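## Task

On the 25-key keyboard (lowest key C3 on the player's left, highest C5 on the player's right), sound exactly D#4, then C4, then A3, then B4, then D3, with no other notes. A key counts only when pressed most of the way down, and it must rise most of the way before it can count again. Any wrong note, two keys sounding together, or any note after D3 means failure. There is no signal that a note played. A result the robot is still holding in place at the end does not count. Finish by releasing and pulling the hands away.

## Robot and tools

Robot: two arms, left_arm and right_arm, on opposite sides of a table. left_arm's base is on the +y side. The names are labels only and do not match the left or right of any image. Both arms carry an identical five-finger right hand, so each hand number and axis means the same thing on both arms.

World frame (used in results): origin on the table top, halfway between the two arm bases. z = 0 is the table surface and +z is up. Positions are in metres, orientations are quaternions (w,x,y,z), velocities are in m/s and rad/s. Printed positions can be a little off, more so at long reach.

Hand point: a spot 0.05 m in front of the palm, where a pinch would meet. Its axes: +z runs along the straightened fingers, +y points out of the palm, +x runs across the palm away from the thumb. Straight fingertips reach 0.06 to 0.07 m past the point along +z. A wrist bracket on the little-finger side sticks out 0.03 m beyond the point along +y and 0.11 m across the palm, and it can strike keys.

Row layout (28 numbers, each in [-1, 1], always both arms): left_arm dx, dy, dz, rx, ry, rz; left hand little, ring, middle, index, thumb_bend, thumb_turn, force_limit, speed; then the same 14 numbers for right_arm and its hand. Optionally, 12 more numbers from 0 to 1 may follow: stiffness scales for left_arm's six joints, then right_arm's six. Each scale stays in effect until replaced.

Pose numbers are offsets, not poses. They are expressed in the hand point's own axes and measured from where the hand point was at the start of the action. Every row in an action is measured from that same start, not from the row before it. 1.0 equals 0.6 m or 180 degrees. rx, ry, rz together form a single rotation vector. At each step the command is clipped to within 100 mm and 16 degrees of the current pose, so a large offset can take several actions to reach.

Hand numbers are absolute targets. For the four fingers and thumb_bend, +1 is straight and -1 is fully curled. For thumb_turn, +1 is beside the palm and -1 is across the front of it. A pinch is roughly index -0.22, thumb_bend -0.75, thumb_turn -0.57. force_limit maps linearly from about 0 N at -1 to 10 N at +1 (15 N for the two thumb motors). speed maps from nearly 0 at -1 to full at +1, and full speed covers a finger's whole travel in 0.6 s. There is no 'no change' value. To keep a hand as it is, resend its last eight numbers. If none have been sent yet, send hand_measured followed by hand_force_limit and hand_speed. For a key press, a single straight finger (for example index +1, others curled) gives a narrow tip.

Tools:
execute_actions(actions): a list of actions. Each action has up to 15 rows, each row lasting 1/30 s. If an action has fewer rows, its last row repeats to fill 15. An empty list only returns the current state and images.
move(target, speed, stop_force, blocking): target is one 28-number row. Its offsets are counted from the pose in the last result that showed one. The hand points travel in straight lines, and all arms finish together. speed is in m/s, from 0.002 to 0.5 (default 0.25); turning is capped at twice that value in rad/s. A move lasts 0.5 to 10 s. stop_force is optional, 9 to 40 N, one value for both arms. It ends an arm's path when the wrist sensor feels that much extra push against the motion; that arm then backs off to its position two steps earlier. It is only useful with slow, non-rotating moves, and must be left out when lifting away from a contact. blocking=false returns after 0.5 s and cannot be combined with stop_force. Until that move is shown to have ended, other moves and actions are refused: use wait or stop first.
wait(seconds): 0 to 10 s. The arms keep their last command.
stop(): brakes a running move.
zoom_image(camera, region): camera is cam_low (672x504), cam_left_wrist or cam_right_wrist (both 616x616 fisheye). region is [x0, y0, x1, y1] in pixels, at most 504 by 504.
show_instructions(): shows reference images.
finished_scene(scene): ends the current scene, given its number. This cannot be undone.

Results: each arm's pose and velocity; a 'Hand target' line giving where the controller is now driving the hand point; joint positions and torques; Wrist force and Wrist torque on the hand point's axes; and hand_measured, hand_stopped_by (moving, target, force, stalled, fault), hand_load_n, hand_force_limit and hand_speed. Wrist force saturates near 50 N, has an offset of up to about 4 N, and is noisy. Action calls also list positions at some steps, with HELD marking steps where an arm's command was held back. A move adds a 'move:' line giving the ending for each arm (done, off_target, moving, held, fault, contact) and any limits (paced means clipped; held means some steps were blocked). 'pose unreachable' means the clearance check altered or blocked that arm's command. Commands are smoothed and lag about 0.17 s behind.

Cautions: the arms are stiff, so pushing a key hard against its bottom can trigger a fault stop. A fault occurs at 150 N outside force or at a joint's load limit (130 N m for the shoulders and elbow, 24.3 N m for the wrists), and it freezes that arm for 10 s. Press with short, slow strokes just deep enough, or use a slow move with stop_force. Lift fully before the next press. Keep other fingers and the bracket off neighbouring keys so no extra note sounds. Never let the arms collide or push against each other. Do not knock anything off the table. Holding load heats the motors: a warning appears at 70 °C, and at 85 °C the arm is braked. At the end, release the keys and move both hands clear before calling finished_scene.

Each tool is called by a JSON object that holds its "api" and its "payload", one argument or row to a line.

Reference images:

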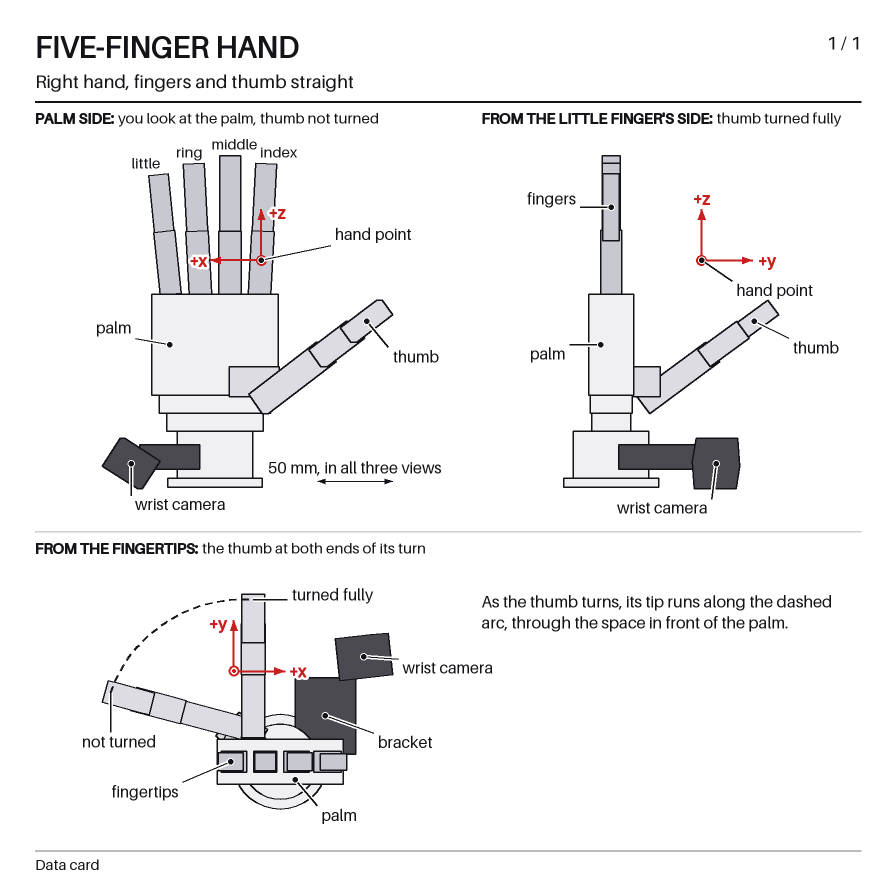

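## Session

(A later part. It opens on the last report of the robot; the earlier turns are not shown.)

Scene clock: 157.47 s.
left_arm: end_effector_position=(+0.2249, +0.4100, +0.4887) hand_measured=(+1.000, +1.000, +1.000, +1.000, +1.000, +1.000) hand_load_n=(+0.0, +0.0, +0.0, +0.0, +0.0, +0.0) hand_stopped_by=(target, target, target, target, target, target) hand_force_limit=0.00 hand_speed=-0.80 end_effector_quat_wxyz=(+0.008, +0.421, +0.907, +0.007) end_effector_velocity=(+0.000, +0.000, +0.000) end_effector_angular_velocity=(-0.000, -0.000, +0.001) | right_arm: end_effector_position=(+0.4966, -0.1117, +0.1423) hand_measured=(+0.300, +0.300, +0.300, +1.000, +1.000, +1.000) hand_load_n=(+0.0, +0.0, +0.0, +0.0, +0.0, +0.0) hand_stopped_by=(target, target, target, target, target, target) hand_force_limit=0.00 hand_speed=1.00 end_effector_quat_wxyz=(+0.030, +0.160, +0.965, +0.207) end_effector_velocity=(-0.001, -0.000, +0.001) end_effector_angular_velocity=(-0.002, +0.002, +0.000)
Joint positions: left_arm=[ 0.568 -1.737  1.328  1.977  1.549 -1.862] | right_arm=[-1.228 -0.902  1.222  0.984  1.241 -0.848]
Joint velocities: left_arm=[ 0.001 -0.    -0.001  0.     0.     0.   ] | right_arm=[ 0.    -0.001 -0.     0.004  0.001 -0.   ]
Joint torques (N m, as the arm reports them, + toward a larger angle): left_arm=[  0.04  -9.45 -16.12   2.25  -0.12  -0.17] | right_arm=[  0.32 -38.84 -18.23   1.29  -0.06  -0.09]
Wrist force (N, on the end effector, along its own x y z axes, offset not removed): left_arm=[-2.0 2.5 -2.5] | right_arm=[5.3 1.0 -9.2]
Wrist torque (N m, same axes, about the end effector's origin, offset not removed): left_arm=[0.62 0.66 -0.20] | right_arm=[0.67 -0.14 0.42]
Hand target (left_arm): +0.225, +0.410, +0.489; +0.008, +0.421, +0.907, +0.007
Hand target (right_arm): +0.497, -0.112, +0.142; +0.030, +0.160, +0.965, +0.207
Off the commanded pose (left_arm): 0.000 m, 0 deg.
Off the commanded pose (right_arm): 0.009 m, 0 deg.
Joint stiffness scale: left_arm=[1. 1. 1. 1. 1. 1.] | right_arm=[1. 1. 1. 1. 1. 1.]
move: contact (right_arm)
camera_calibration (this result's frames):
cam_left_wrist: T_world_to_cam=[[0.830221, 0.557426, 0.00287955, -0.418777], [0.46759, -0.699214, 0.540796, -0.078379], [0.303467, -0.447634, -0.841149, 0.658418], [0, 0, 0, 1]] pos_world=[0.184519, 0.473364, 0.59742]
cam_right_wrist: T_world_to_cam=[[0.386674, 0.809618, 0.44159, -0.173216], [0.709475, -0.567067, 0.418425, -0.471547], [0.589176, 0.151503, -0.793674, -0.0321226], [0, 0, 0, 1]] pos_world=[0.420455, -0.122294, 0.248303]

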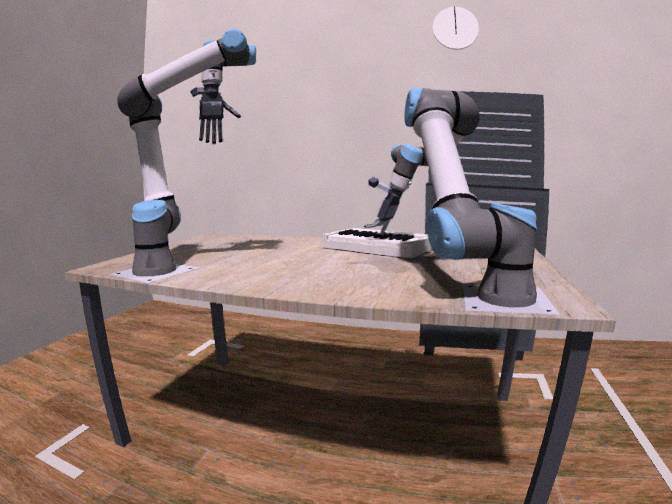

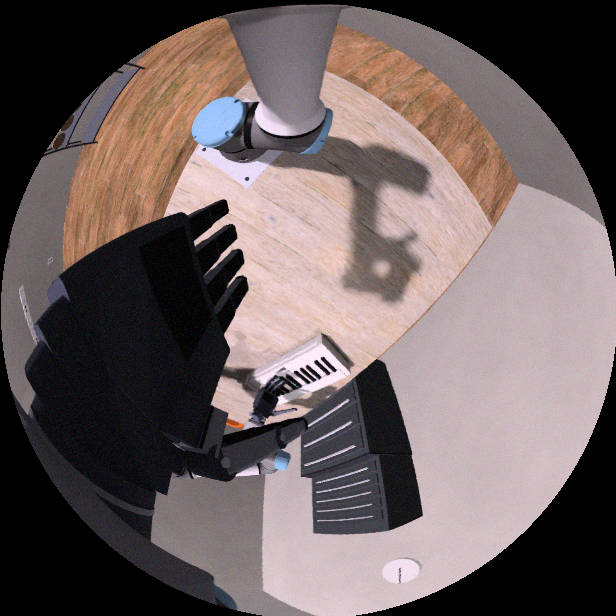

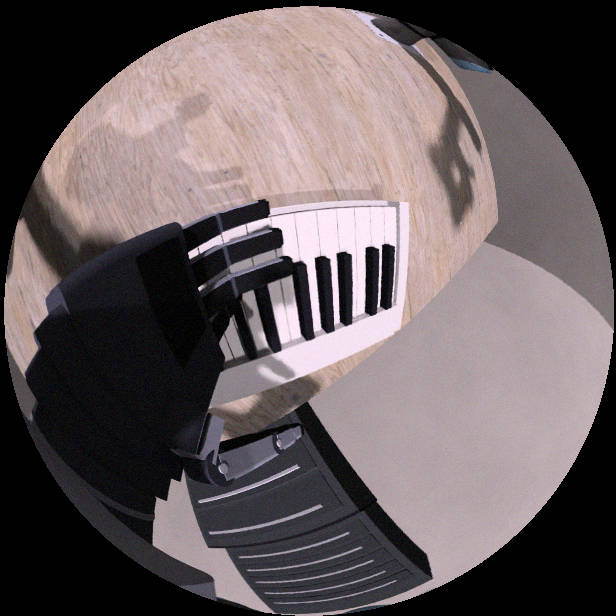

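{"api": "move", "payload": {
  "target": [0,0,0,0,0,0,1,1,1,1,1,1,0,-0.8,0,0.016,-0.035,0,0,0,0.3,0.3,0.3,1,1,1,0,1],
  "speed": 0.06
}}

{"api": "move", "payload": {
  "target": [0,0,0,0,0,0,1,1,1,1,1,1,0,-0.8,0.067,0.060,0.032,0,0,0,0.3,0.3,0.3,1,1,1,0,1],
  "speed": 0.1
}}

{"api": "zoom_image", "payload": {
  "camera": "cam_right_wrist",
  "region": [190, 220, 330, 380]
}}

Scene clock: 173.80 s.
left_arm: end_effector_position=(+0.2249, +0.4100, +0.4887) hand_measured=(+1.000, +1.000, +1.000, +1.000, +1.000, +1.000) hand_load_n=(+0.0, +0.0, +0.0, +0.0, +0.0, +0.0) hand_stopped_by=(target, target, target, target, target, target) hand_force_limit=0.00 hand_speed=-0.80 end_effector_quat_wxyz=(+0.008, +0.421, +0.907, +0.007) end_effector_velocity=(-0.000, -0.000, -0.000) end_effector_angular_velocity=(+0.002, -0.000, -0.001) | right_arm: end_effector_position=(+0.4965, -0.1118, +0.1631) hand_measured=(+0.300, +0.300, +0.300, +1.000, +1.000, +1.000) hand_load_n=(+0.0, +0.0, +0.0, +0.0, +0.0, +0.0) hand_stopped_by=(target, target, target, target, target, target) hand_force_limit=0.00 hand_speed=1.00 end_effector_quat_wxyz=(+0.029, +0.161, +0.965, +0.206) end_effector_velocity=(-0.001, -0.001, +0.001) end_effector_angular_velocity=(-0.004, +0.008, -0.002)
Joint positions: left_arm=[ 0.568 -1.737  1.328  1.977  1.549 -1.862] | right_arm=[-1.228 -0.917  1.191  1.032  1.241 -0.848]
Joint velocities: left_arm=[-0.001  0.     0.001  0.001 -0.001 -0.   ] | right_arm=[-0.001 -0.    -0.003  0.011  0.001  0.   ]
Joint torques (N m, as the arm reports them, + toward a larger angle): left_arm=[ -0.01  -8.56 -15.87   2.24  -0.22  -0.26] | right_arm=[  0.12 -41.56 -21.07   2.39  -0.44   0.17]
Wrist force (N, on the end effector, along its own x y z axes, offset not removed): left_arm=[-0.8 0.7 -0.1] | right_arm=[2.3 -2.1 -1.4]
Wrist torque (N m, same axes, about the end effector's origin, offset not removed): left_arm=[0.16 0.36 -0.21] | right_arm=[-0.09 -0.30 0.07]
Hand target (left_arm): +0.225, +0.410, +0.489; +0.008, +0.421, +0.907, +0.007
Hand target (right_arm): +0.497, -0.112, +0.165; +0.030, +0.160, +0.965, +0.207
Off the commanded pose (left_arm): 0.000 m, 0 deg.
Off the commanded pose (right_arm): 0.002 m, 0 deg.
Joint stiffness scale: left_arm=[1. 1. 1. 1. 1. 1.] | right_arm=[1. 1. 1. 1. 1. 1.]
move: done
camera_calibration (this result's frames):
cam_left_wrist: T_world_to_cam=[[0.830221, 0.557427, 0.00287956, -0.418777], [0.46759, -0.699214, 0.540796, -0.0783791], [0.303467, -0.447634, -0.841149, 0.658418], [0, 0, 0, 1]] pos_world=[0.184519, 0.473364, 0.59742]
cam_right_wrist: T_world_to_cam=[[0.387641, 0.80997, 0.440095, -0.182548], [0.710392, -0.566734, 0.41732, -0.480455], [0.587433, 0.150869, -0.795085, -0.0144912], [0, 0, 0, 1]] pos_world=[0.420587, -0.122246, 0.26932]

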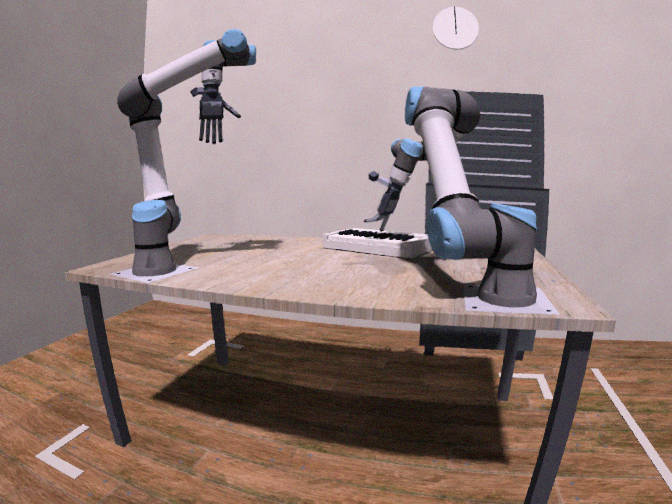

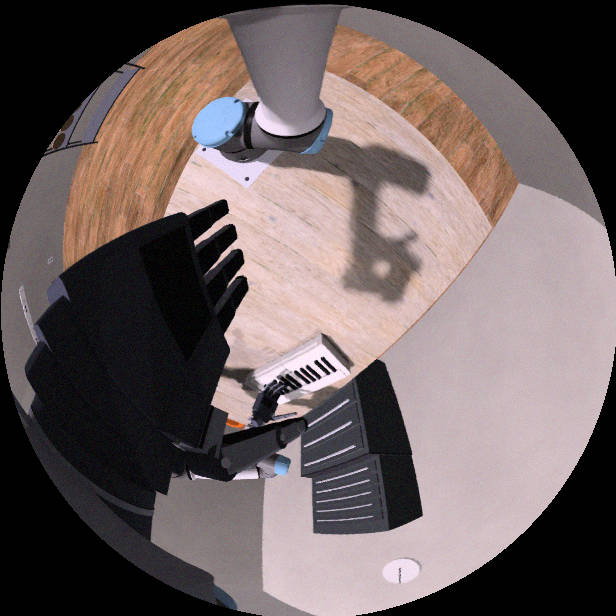

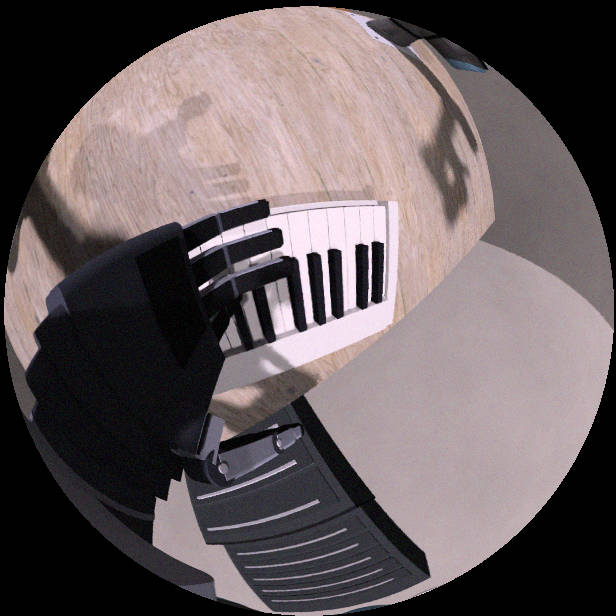

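Scene clock: 174.87 s.
left_arm: end_effector_position=(+0.2249, +0.4100, +0.4887) hand_measured=(+1.000, +1.000, +1.000, +1.000, +1.000, +1.000) hand_load_n=(+0.0, +0.0, +0.0, +0.0, +0.0, +0.0) hand_stopped_by=(target, target, target, target, target, target) hand_force_limit=0.00 hand_speed=-0.80 end_effector_quat_wxyz=(+0.008, +0.421, +0.907, +0.007) end_effector_velocity=(+0.000, -0.000, -0.000) end_effector_angular_velocity=(+0.000, -0.001, +0.000) | right_arm: end_effector_position=(+0.4716, -0.0618, +0.1615) hand_measured=(+0.300, +0.300, +0.300, +1.000, +1.000, +1.000) hand_load_n=(+0.0, +0.0, +0.0, +0.0, +0.0, +0.0) hand_stopped_by=(target, target, target, target, target, target) hand_force_limit=0.00 hand_speed=1.00 end_effector_quat_wxyz=(+0.029, +0.161, +0.965, +0.207) end_effector_velocity=(+0.003, +0.000, -0.001) end_effector_angular_velocity=(-0.002, +0.001, -0.013)
Joint positions: left_arm=[ 0.568 -1.737  1.328  1.977  1.549 -1.862] | right_arm=[-1.126 -0.895  1.15   1.018  1.268 -0.744]
Joint velocities: left_arm=[-0.    -0.     0.    -0.001 -0.001 -0.   ] | right_arm=[ 0.002  0.004 -0.007 -0.     0.005  0.014]
Joint torques (N m, as the arm reports them, + toward a larger angle): left_arm=[ -0.13  -9.31 -16.56   2.24  -0.19  -0.11] | right_arm=[  1.57 -38.61 -21.21   1.67   0.1    0.29]
Wrist force (N, on the end effector, along its own x y z axes, offset not removed): left_arm=[-1.4 0.0 3.5] | right_arm=[2.1 -2.0 -1.1]
Wrist torque (N m, same axes, about the end effector's origin, offset not removed): left_arm=[-0.17 0.26 -0.36] | right_arm=[-0.21 -0.20 0.16]
Hand target (left_arm): +0.225, +0.410, +0.489; +0.008, +0.421, +0.907, +0.007
Hand target (right_arm): +0.471, -0.060, +0.161; +0.029, +0.161, +0.965, +0.207
Off the commanded pose (left_arm): 0.000 m, 0 deg.
Off the commanded pose (right_arm): 0.002 m, 0 deg.
Joint stiffness scale: left_arm=[1. 1. 1. 1. 1. 1.] | right_arm=[1. 1. 1. 1. 1. 1.]
move: done
camera_calibration (this result's frames):
cam_left_wrist: T_world_to_cam=[[0.830221, 0.557426, 0.00287945, -0.418777], [0.46759, -0.699214, 0.540796, -0.078379], [0.303467, -0.447634, -0.841149, 0.658418], [0, 0, 0, 1]] pos_world=[0.184519, 0.473364, 0.59742]
cam_right_wrist: T_world_to_cam=[[0.388027, 0.809516, 0.440588, -0.21293], [0.710411, -0.567252, 0.416582, -0.43366], [0.587155, 0.151354, -0.795199, -0.00855276], [0, 0, 0, 1]] pos_world=[0.395721, -0.07233, 0.267668]

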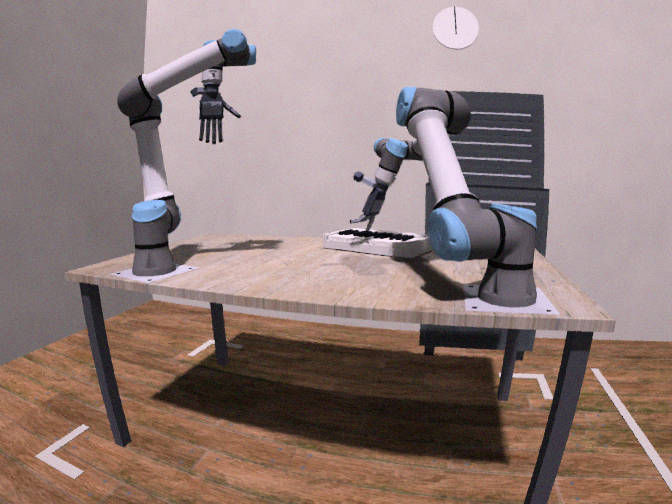

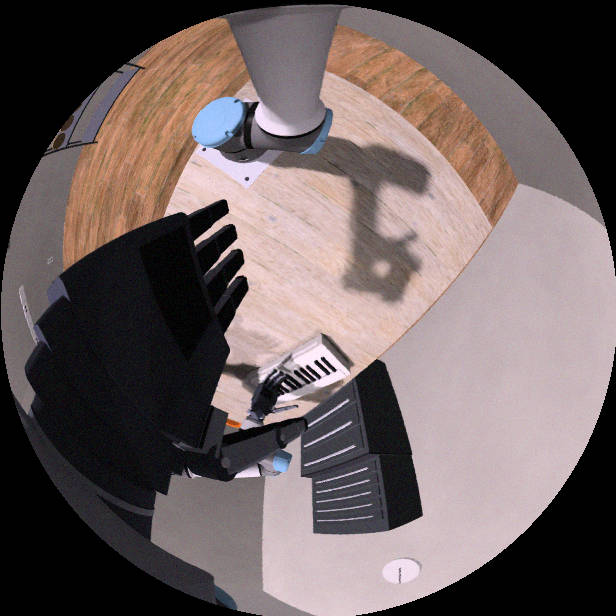

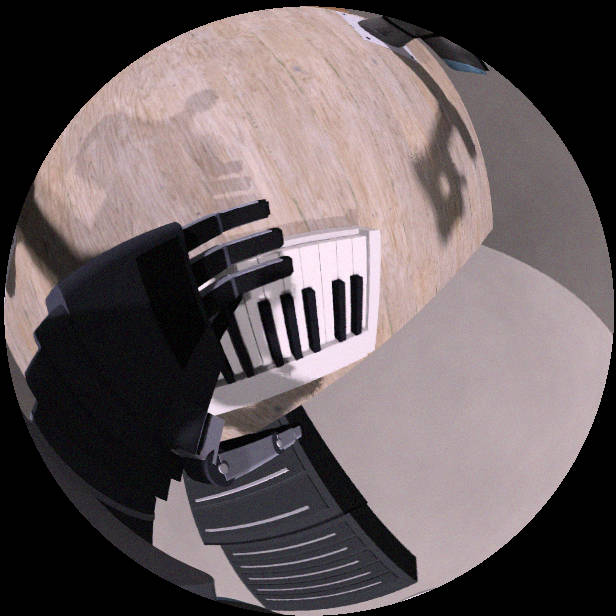

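Region (190, 220, 330, 380) of cam_right_wrist's 616x616 image, scaled by 3.150, with more detail than that image has; it fills the left 441 columns of this view, and the rest is white.

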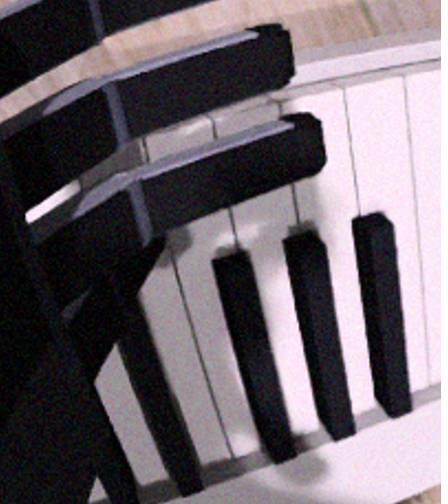

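{"api": "move", "payload": {
  "target": [0,0,0,0,0,0,1,1,1,1,1,1,0,-0.8,0,-0.011,0.021,0,0,0,0.3,0.3,0.3,1,1,1,0,1],
  "speed": 0.05
}}

{"api": "move", "payload": {
  "target": [0,0,0,0,0,0,1,1,1,1,1,1,0,-0.8,0,-0.019,0.04,0,0,0,0.3,0.3,0.3,1,1,1,0,1],
  "speed": 0.01,
  "stop_force": 9
}}

{"api": "zoom_image", "payload": {
  "camera": "cam_right_wrist",
  "region": [190, 220, 330, 380]
}}

{"api": "zoom_image", "payload": {
  "camera": "cam_low",
  "region": [330, 200, 410, 260]
}}

Scene clock: 193.17 s.
left_arm: end_effector_position=(+0.2249, +0.4100, +0.4887) hand_measured=(+1.000, +1.000, +1.000, +1.000, +1.000, +1.000) hand_load_n=(+0.0, +0.0, +0.0, +0.0, +0.0, +0.0) hand_stopped_by=(target, target, target, target, target, target) hand_force_limit=0.00 hand_speed=-0.80 end_effector_quat_wxyz=(+0.008, +0.421, +0.907, +0.007) end_effector_velocity=(-0.000, -0.000, +0.000) end_effector_angular_velocity=(-0.002, +0.000, +0.000) | right_arm: end_effector_position=(+0.4710, -0.0618, +0.1496) hand_measured=(+0.300, +0.300, +0.300, +1.000, +1.000, +1.000) hand_load_n=(+0.0, +0.0, +0.0, +0.0, +0.0, +0.0) hand_stopped_by=(target, target, target, target, target, target) hand_force_limit=0.00 hand_speed=1.00 end_effector_quat_wxyz=(+0.030, +0.160, +0.965, +0.207) end_effector_velocity=(+0.001, +0.001, -0.000) end_effector_angular_velocity=(+0.004, -0.005, +0.001)
Joint positions: left_arm=[ 0.568 -1.737  1.328  1.977  1.549 -1.862] | right_arm=[-1.126 -0.889  1.172  0.988  1.269 -0.744]
Joint velocities: left_arm=[ 0.    -0.    -0.001 -0.     0.001 -0.   ] | right_arm=[ 0.     0.     0.001 -0.007 -0.002 -0.001]
Joint torques (N m, as the arm reports them, + toward a larger angle): left_arm=[  0.5   -9.93 -16.51   2.34  -0.21  -0.16] | right_arm=[ -1.67 -39.61 -17.63   1.77  -0.81  -0.3 ]
Wrist force (N, on the end effector, along its own x y z axes, offset not removed): left_arm=[0.2 2.9 -2.7] | right_arm=[2.8 -0.3 -0.2]
Wrist torque (N m, same axes, about the end effector's origin, offset not removed): left_arm=[0.57 0.23 -0.30] | right_arm=[-0.01 -0.41 0.25]
Hand target (left_arm): +0.225, +0.410, +0.489; +0.008, +0.421, +0.907, +0.007
Hand target (right_arm): +0.471, -0.063, +0.147; +0.029, +0.161, +0.965, +0.207
Off the commanded pose (left_arm): 0.000 m, 0 deg.
Off the commanded pose (right_arm): 0.002 m, 0 deg.
Joint stiffness scale: left_arm=[1. 1. 1. 1. 1. 1.] | right_arm=[1. 1. 1. 1. 1. 1.]
move: done
camera_calibration (this result's frames):
cam_left_wrist: T_world_to_cam=[[0.830221, 0.557427, 0.00287949, -0.418777], [0.46759, -0.699214, 0.540795, -0.078379], [0.303467, -0.447633, -0.841149, 0.658418], [0, 0, 0, 1]] pos_world=[0.184519, 0.473364, 0.59742]
cam_right_wrist: T_world_to_cam=[[0.38642, 0.809495, 0.442038, -0.206858], [0.709714, -0.567061, 0.41803, -0.428182], [0.589055, 0.152186, -0.793633, -0.0187385], [0, 0, 0, 1]] pos_world=[0.394859, -0.072503, 0.255561]

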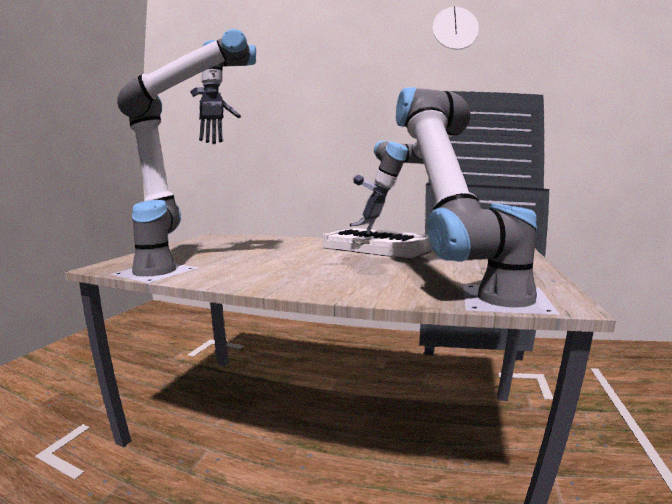

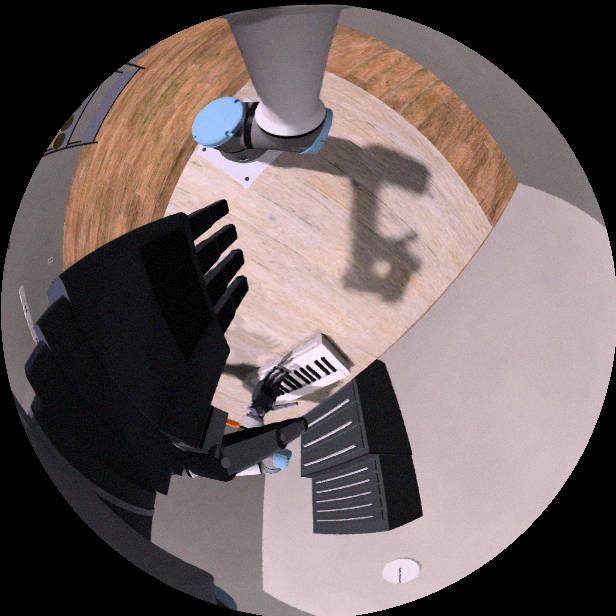

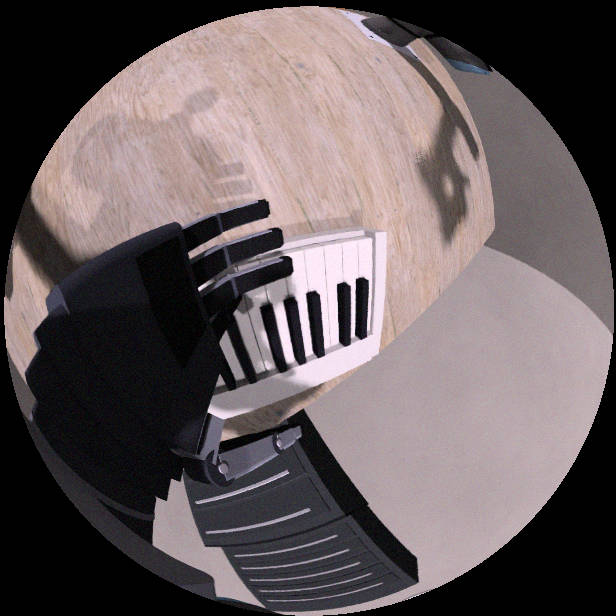

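Scene clock: 196.03 s.
left_arm: end_effector_position=(+0.2249, +0.4100, +0.4887) hand_measured=(+1.000, +1.000, +1.000, +1.000, +1.000, +1.000) hand_load_n=(+0.0, +0.0, +0.0, +0.0, +0.0, +0.0) hand_stopped_by=(target, target, target, target, target, target) hand_force_limit=0.00 hand_speed=-0.80 end_effector_quat_wxyz=(+0.008, +0.421, +0.907, +0.007) end_effector_velocity=(+0.000, +0.000, +0.001) end_effector_angular_velocity=(-0.002, -0.001, +0.000) | right_arm: end_effector_position=(+0.4710, -0.0617, +0.1276) hand_measured=(+0.300, +0.300, +0.300, +1.000, +1.000, +1.000) hand_load_n=(+0.0, +0.0, +0.0, -0.5, +0.0, +0.0) hand_stopped_by=(target, target, target, target, target, target) hand_force_limit=0.00 hand_speed=1.00 end_effector_quat_wxyz=(+0.032, +0.160, +0.964, +0.209) end_effector_velocity=(+0.000, +0.001, -0.000) end_effector_angular_velocity=(+0.001, -0.003, +0.001)
Joint positions: left_arm=[ 0.568 -1.737  1.328  1.977  1.549 -1.862] | right_arm=[-1.126 -0.875  1.207  0.935  1.269 -0.744]
Joint velocities: left_arm=[ 0.    -0.    -0.003  0.001 -0.001 -0.   ] | right_arm=[ 0.001  0.     0.001 -0.004  0.    -0.   ]
Joint torques (N m, as the arm reports them, + toward a larger angle): left_arm=[ -0.08  -9.59 -16.31   2.28  -0.25  -0.17] | right_arm=[ -1.22 -37.47 -15.16   0.36  -0.13  -0.11]
Wrist force (N, on the end effector, along its own x y z axes, offset not removed): left_arm=[0.1 2.5 -0.9] | right_arm=[3.1 -0.3 -7.5]
Wrist torque (N m, same axes, about the end effector's origin, offset not removed): left_arm=[0.58 0.19 -0.19] | right_arm=[0.30 0.06 0.22]
Hand target (left_arm): +0.225, +0.410, +0.489; +0.008, +0.421, +0.907, +0.007
Hand target (right_arm): +0.471, -0.062, +0.123; +0.030, +0.160, +0.965, +0.207
Off the commanded pose (left_arm): 0.000 m, 0 deg.
Off the commanded pose (right_arm): 0.005 m, 0 deg.
Joint stiffness scale: left_arm=[1. 1. 1. 1. 1. 1.] | right_arm=[1. 1. 1. 1. 1. 1.]
move: off_target (right_arm)
camera_calibration (this result's frames):
cam_left_wrist: T_world_to_cam=[[0.830221, 0.557427, 0.00287938, -0.418777], [0.46759, -0.699214, 0.540796, -0.0783791], [0.303467, -0.447634, -0.841149, 0.658418], [0, 0, 0, 1]] pos_world=[0.184519, 0.473364, 0.59742]
cam_right_wrist: T_world_to_cam=[[0.384536, 0.808518, 0.445455, -0.196853], [0.708078, -0.567945, 0.4196, -0.418461], [0.592248, 0.154066, -0.790889, -0.0378951], [0, 0, 0, 1]] pos_world=[0.394443, -0.0726653, 0.233304]

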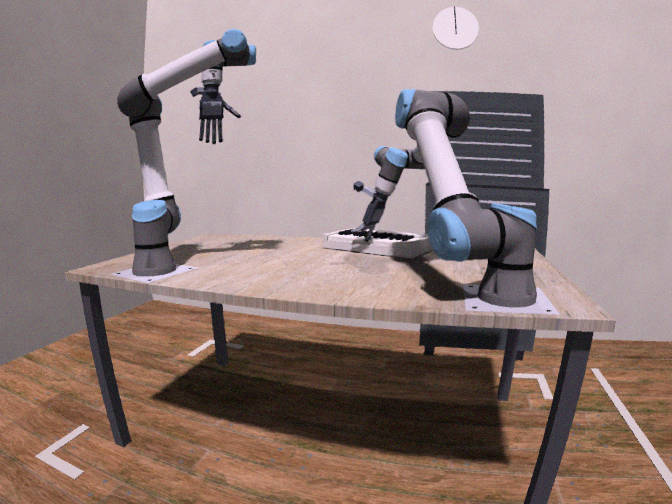

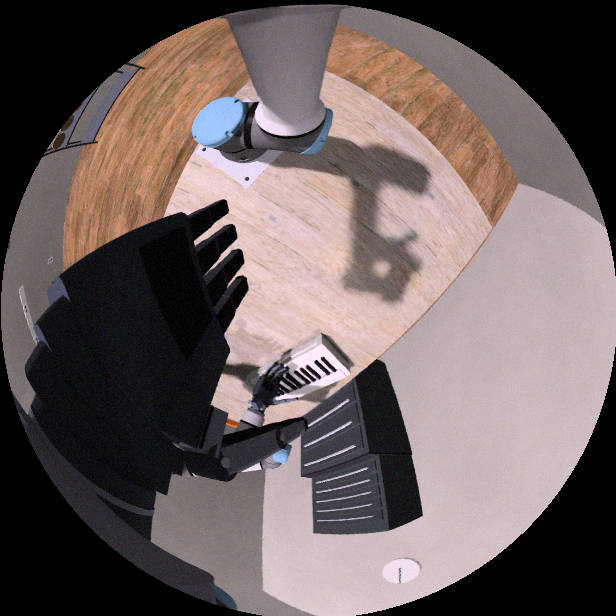

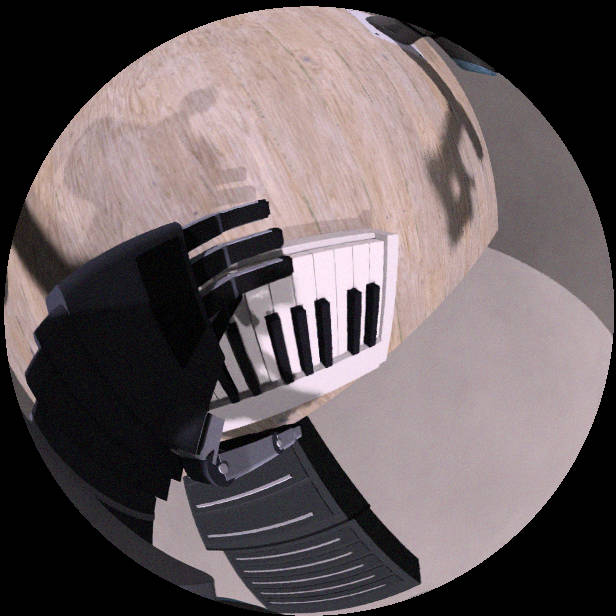

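Region (190, 220, 330, 380) of cam_right_wrist's 616x616 image, scaled by 3.150, with more detail than that image has; it fills the left 441 columns of this view, and the rest is white.

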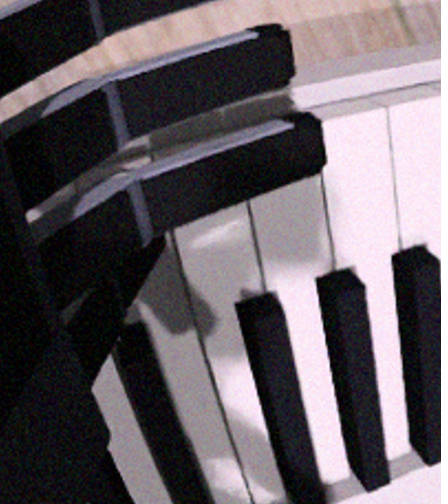

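Region (330, 200, 410, 260) of cam_low's 672x504 image, scaled by 6.300, with more detail than that image has; it fills the top 378 rows of this view, and the rest is white.

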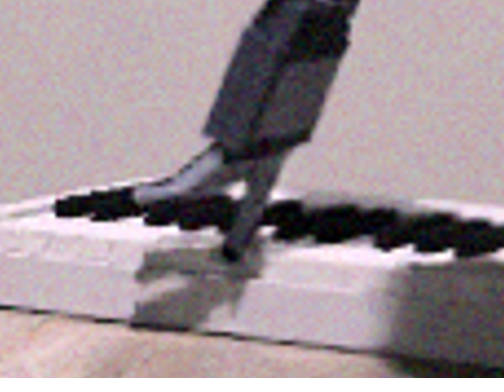

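{"api": "move", "payload": {
  "target": [0,0,0,0,0,0,1,1,1,1,1,1,0,-0.8,0,0.018,-0.038,0,0,0,0.3,0.3,0.3,1,1,1,0,1],
  "speed": 0.06
}}

{"api": "move", "payload": {
  "target": [0,0,0,0,0,0,1,1,1,1,1,1,0,-0.8,-0.003,0.067,0.032,0,0,0,0.3,0.3,0.3,1,1,1,0,1],
  "speed": 0.1
}}

{"api": "zoom_image", "payload": {
  "camera": "cam_right_wrist",
  "region": [190, 220, 330, 380]
}}

Scene clock: 218.03 s.
left_arm: end_effector_position=(+0.2249, +0.4100, +0.4887) hand_measured=(+1.000, +1.000, +1.000, +1.000, +1.000, +1.000) hand_load_n=(+0.0, +0.0, +0.0, +0.0, +0.0, +0.0) hand_stopped_by=(target, target, target, target, target, target) hand_force_limit=0.00 hand_speed=-0.80 end_effector_quat_wxyz=(+0.008, +0.421, +0.907, +0.007) end_effector_velocity=(-0.000, -0.000, +0.000) end_effector_angular_velocity=(-0.001, -0.001, -0.001) | right_arm: end_effector_position=(+0.4711, -0.0617, +0.1506) hand_measured=(+0.300, +0.300, +0.300, +1.000, +1.000, +1.000) hand_load_n=(+0.0, +0.0, +0.0, +0.0, +0.0, +0.0) hand_stopped_by=(target, target, target, target, target, target) hand_force_limit=0.00 hand_speed=1.00 end_effector_quat_wxyz=(+0.031, +0.160, +0.964, +0.208) end_effector_velocity=(-0.001, -0.001, +0.001) end_effector_angular_velocity=(-0.006, +0.008, -0.001)
Joint positions: left_arm=[ 0.568 -1.737  1.328  1.977  1.549 -1.862] | right_arm=[-1.126 -0.891  1.173  0.987  1.269 -0.744]
Joint velocities: left_arm=[-0.001 -0.    -0.    -0.    -0.    -0.   ] | right_arm=[-0.    -0.    -0.003  0.013  0.002 -0.   ]
Joint torques (N m, as the arm reports them, + toward a larger angle): left_arm=[  0.06  -9.37 -16.57   2.33  -0.18  -0.19] | right_arm=[  0.09 -42.26 -21.86   2.23  -0.29   0.25]
Wrist force (N, on the end effector, along its own x y z axes, offset not removed): left_arm=[0.3 0.9 -1.3] | right_arm=[0.5 -3.0 -0.9]
Wrist torque (N m, same axes, about the end effector's origin, offset not removed): left_arm=[0.43 0.23 -0.14] | right_arm=[-0.23 0.08 0.02]
Hand target (left_arm): +0.225, +0.410, +0.489; +0.008, +0.421, +0.907, +0.007
Hand target (right_arm): +0.471, -0.061, +0.153; +0.032, +0.160, +0.964, +0.209
Off the commanded pose (left_arm): 0.000 m, 0 deg.
Off the commanded pose (right_arm): 0.002 m, 0 deg.
Joint stiffness scale: left_arm=[1. 1. 1. 1. 1. 1.] | right_arm=[1. 1. 1. 1. 1. 1.]
move: done
camera_calibration (this result's frames):
cam_left_wrist: T_world_to_cam=[[0.830221, 0.557426, 0.00287964, -0.418777], [0.46759, -0.699214, 0.540796, -0.0783791], [0.303467, -0.447634, -0.841149, 0.658418], [0, 0, 0, 1]] pos_world=[0.184519, 0.473364, 0.59742]
cam_right_wrist: T_world_to_cam=[[0.385369, 0.808899, 0.444042, -0.207309], [0.708901, -0.567577, 0.418707, -0.42834], [0.59072, 0.153425, -0.792156, -0.0189189], [0, 0, 0, 1]] pos_world=[0.394717, -0.0725207, 0.256416]

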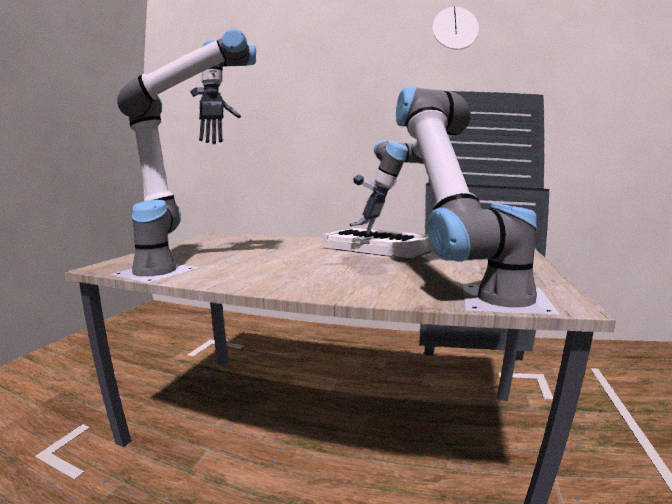

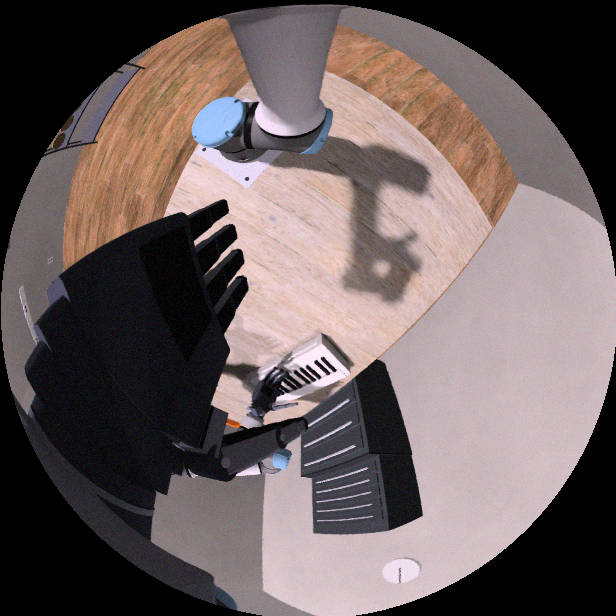

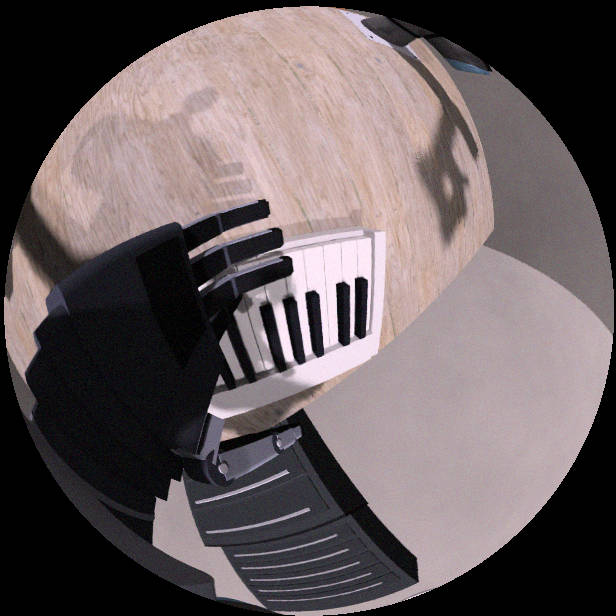

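Scene clock: 219.03 s.
left_arm: end_effector_position=(+0.2249, +0.4100, +0.4887) hand_measured=(+1.000, +1.000, +1.000, +1.000, +1.000, +1.000) hand_load_n=(+0.0, +0.0, +0.0, +0.0, +0.0, +0.0) hand_stopped_by=(target, target, target, target, target, target) hand_force_limit=0.00 hand_speed=-0.80 end_effector_quat_wxyz=(+0.008, +0.421, +0.907, +0.007) end_effector_velocity=(+0.000, +0.001, -0.000) end_effector_angular_velocity=(+0.004, -0.001, +0.001) | right_arm: end_effector_position=(+0.4878, -0.0216, +0.1504) hand_measured=(+0.300, +0.300, +0.300, +1.000, +1.000, +1.000) hand_load_n=(+0.0, +0.0, +0.0, +0.0, +0.0, +0.0) hand_stopped_by=(target, target, target, target, target, target) hand_force_limit=0.00 hand_speed=1.00 end_effector_quat_wxyz=(+0.031, +0.161, +0.964, +0.209) end_effector_velocity=(+0.002, +0.001, +0.002) end_effector_angular_velocity=(-0.003, +0.005, -0.003)
Joint positions: left_arm=[ 0.568 -1.737  1.328  1.977  1.549 -1.862] | right_arm=[-1.076 -0.792  0.997  1.046  1.283 -0.694]
Joint velocities: left_arm=[ 0.001  0.     0.002  0.001 -0.002 -0.   ] | right_arm=[ 0.001  0.008 -0.019  0.016  0.001  0.004]
Joint torques (N m, as the arm reports them, + toward a larger angle): left_arm=[  0.13  -9.06 -16.7    2.35  -0.1   -0.18] | right_arm=[  2.   -43.72 -20.08   1.9    0.19   0.53]
Wrist force (N, on the end effector, along its own x y z axes, offset not removed): left_arm=[-1.2 -0.2 -1.2] | right_arm=[2.2 -0.8 -0.9]
Wrist torque (N m, same axes, about the end effector's origin, offset not removed): left_arm=[0.22 0.53 -0.50] | right_arm=[0.07 -0.13 0.14]
Hand target (left_arm): +0.225, +0.410, +0.489; +0.008, +0.421, +0.907, +0.007
Hand target (right_arm): +0.487, -0.020, +0.150; +0.031, +0.160, +0.964, +0.208
Off the commanded pose (left_arm): 0.000 m, 0 deg.
Off the commanded pose (right_arm): 0.002 m, 0 deg.
Joint stiffness scale: left_arm=[1. 1. 1. 1. 1. 1.] | right_arm=[1. 1. 1. 1. 1. 1.]
move: done
camera_calibration (this result's frames):
cam_left_wrist: T_world_to_cam=[[0.830221, 0.557426, 0.00287955, -0.418777], [0.46759, -0.699214, 0.540795, -0.0783789], [0.303467, -0.447634, -0.841149, 0.658418], [0, 0, 0, 1]] pos_world=[0.184519, 0.473364, 0.59742]
cam_right_wrist: T_world_to_cam=[[0.385819, 0.80753, 0.446139, -0.246675], [0.70737, -0.569373, 0.418858, -0.416655], [0.59226, 0.153981, -0.790897, -0.036007], [0, 0, 0, 1]] pos_world=[0.411227, -0.0324904, 0.256093]

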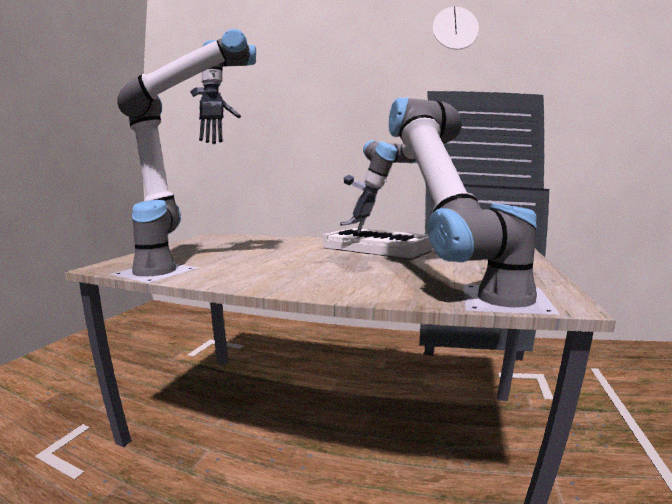

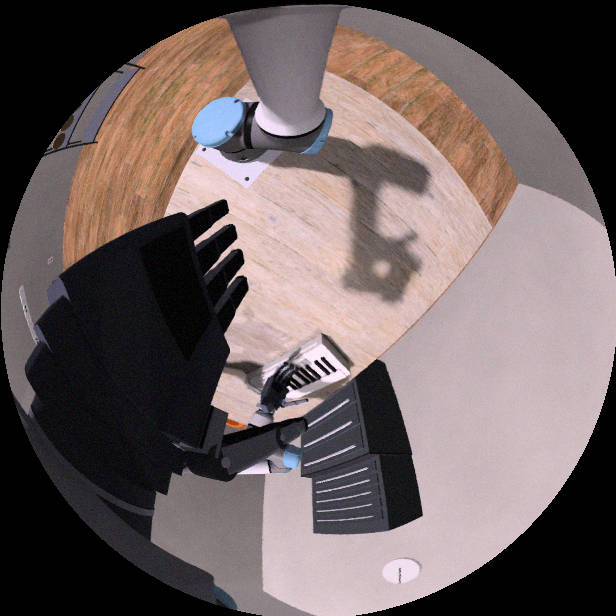

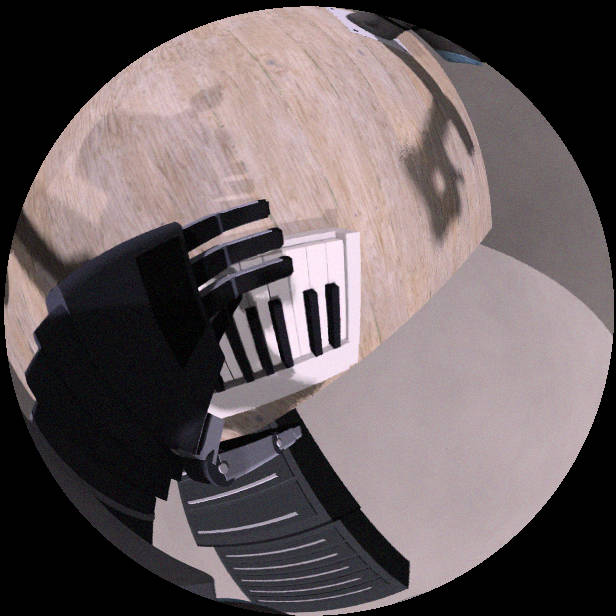

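Region (190, 220, 330, 380) of cam_right_wrist's 616x616 image, scaled by 3.150, with more detail than that image has; it fills the left 441 columns of this view, and the rest is white.

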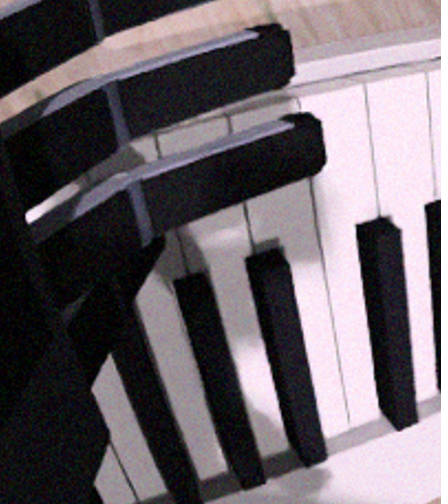

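Good: b5 at ~182, finger in A3.

{"api": "move", "payload": {
  "target": [0,0,0,0,0,0,1,1,1,1,1,1,0,-0.8,0,-0.022,0.046,0,0,0,0.3,0.3,0.3,1,1,1,0,1],
  "speed": 0.015,
  "stop_force": 9
}}

{"api": "zoom_image", "payload": {
  "camera": "cam_right_wrist",
  "region": [190, 220, 330, 380]
}}

Scene clock: 226.87 s.
left_arm: end_effector_position=(+0.2249, +0.4100, +0.4887) hand_measured=(+1.000, +1.000, +1.000, +1.000, +1.000, +1.000) hand_load_n=(+0.0, +0.0, +0.0, +0.0, +0.0, +0.0) hand_stopped_by=(target, target, target, target, target, target) hand_force_limit=0.00 hand_speed=-0.80 end_effector_quat_wxyz=(+0.008, +0.421, +0.907, +0.007) end_effector_velocity=(-0.000, -0.000, -0.000) end_effector_angular_velocity=(+0.000, +0.001, -0.001) | right_arm: end_effector_position=(+0.4875, -0.0214, +0.1282) hand_measured=(+0.300, +0.300, +0.300, +1.000, +1.000, +1.000) hand_load_n=(+0.0, +0.0, +0.0, +0.0, +0.0, +0.0) hand_stopped_by=(target, target, target, target, target, target) hand_force_limit=0.00 hand_speed=1.00 end_effector_quat_wxyz=(+0.033, +0.160, +0.964, +0.211) end_effector_velocity=(-0.000, -0.002, -0.000) end_effector_angular_velocity=(-0.004, +0.004, -0.002)
Joint positions: left_arm=[ 0.568 -1.737  1.328  1.977  1.549 -1.862] | right_arm=[-1.076 -0.781  1.037  0.991  1.283 -0.694]
Joint velocities: left_arm=[-0.001  0.     0.    -0.     0.001  0.   ] | right_arm=[-0.002 -0.001  0.001  0.005  0.001  0.   ]
Joint torques (N m, as the arm reports them, + toward a larger angle): left_arm=[  0.4   -9.38 -15.7    2.17  -0.17  -0.22] | right_arm=[ -0.89 -42.74 -19.45   1.34  -0.23  -0.03]
Wrist force (N, on the end effector, along its own x y z axes, offset not removed): left_arm=[1.4 1.1 0.5] | right_arm=[4.0 -2.5 -7.6]
Wrist torque (N m, same axes, about the end effector's origin, offset not removed): left_arm=[0.22 0.04 0.01] | right_arm=[0.04 -0.25 0.29]
Hand target (left_arm): +0.225, +0.410, +0.489; +0.008, +0.421, +0.907, +0.007
Hand target (right_arm): +0.488, -0.021, +0.128; +0.033, +0.160, +0.964, +0.210
Off the commanded pose (left_arm): 0.000 m, 0 deg.
Off the commanded pose (right_arm): 0.008 m, 0 deg.
Joint stiffness scale: left_arm=[1. 1. 1. 1. 1. 1.] | right_arm=[1. 1. 1. 1. 1. 1.]
move: contact (right_arm)
camera_calibration (this result's frames):
cam_left_wrist: T_world_to_cam=[[0.830221, 0.557426, 0.00287952, -0.418777], [0.46759, -0.699214, 0.540796, -0.078379], [0.303467, -0.447634, -0.841149, 0.658418], [0, 0, 0, 1]] pos_world=[0.184519, 0.473364, 0.59742]
cam_right_wrist: T_world_to_cam=[[0.38361, 0.806499, 0.449891, -0.236222], [0.705761, -0.570218, 0.42042, -0.406462], [0.595605, 0.156238, -0.787937, -0.0553951], [0, 0, 0, 1]] pos_world=[0.410476, -0.0326036, 0.233511]

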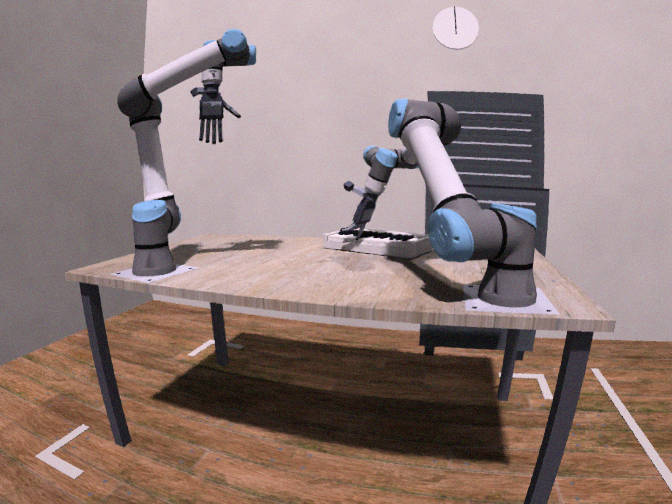

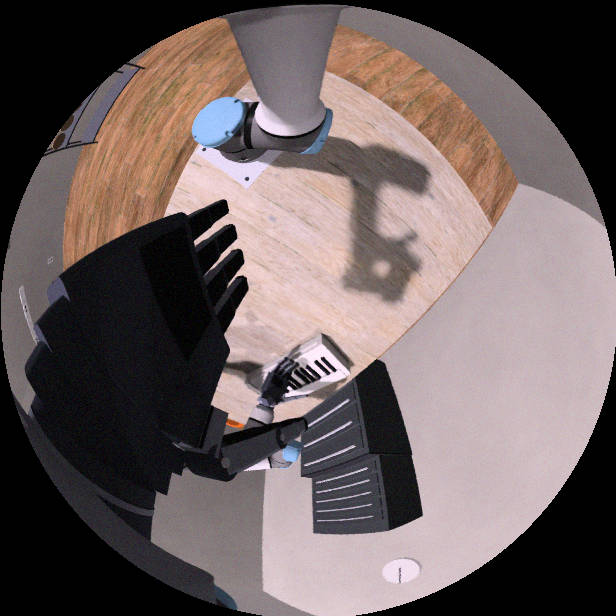

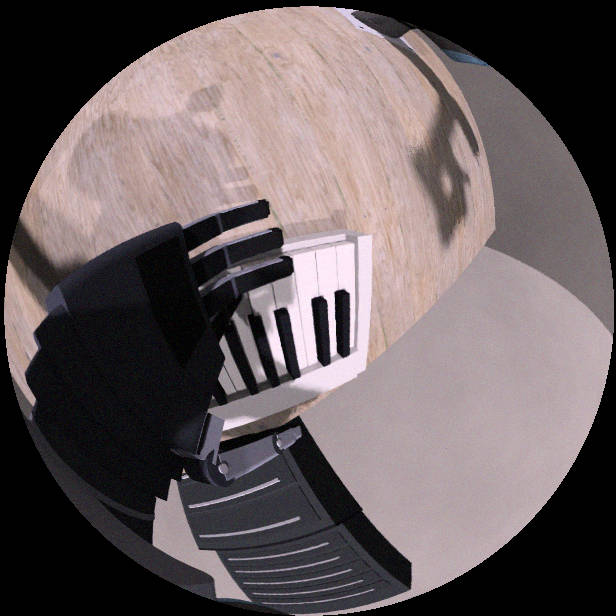

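Region (190, 220, 330, 380) of cam_right_wrist's 616x616 image, scaled by 3.150, with more detail than that image has; it fills the left 441 columns of this view, and the rest is white.

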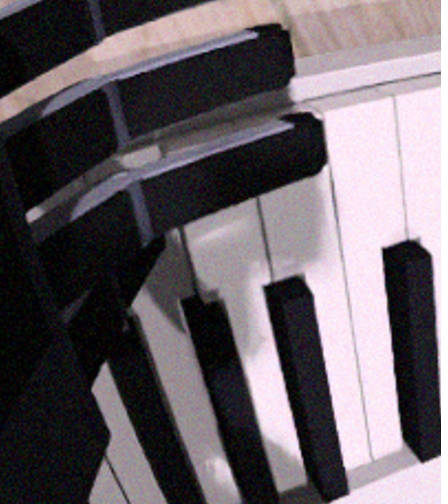

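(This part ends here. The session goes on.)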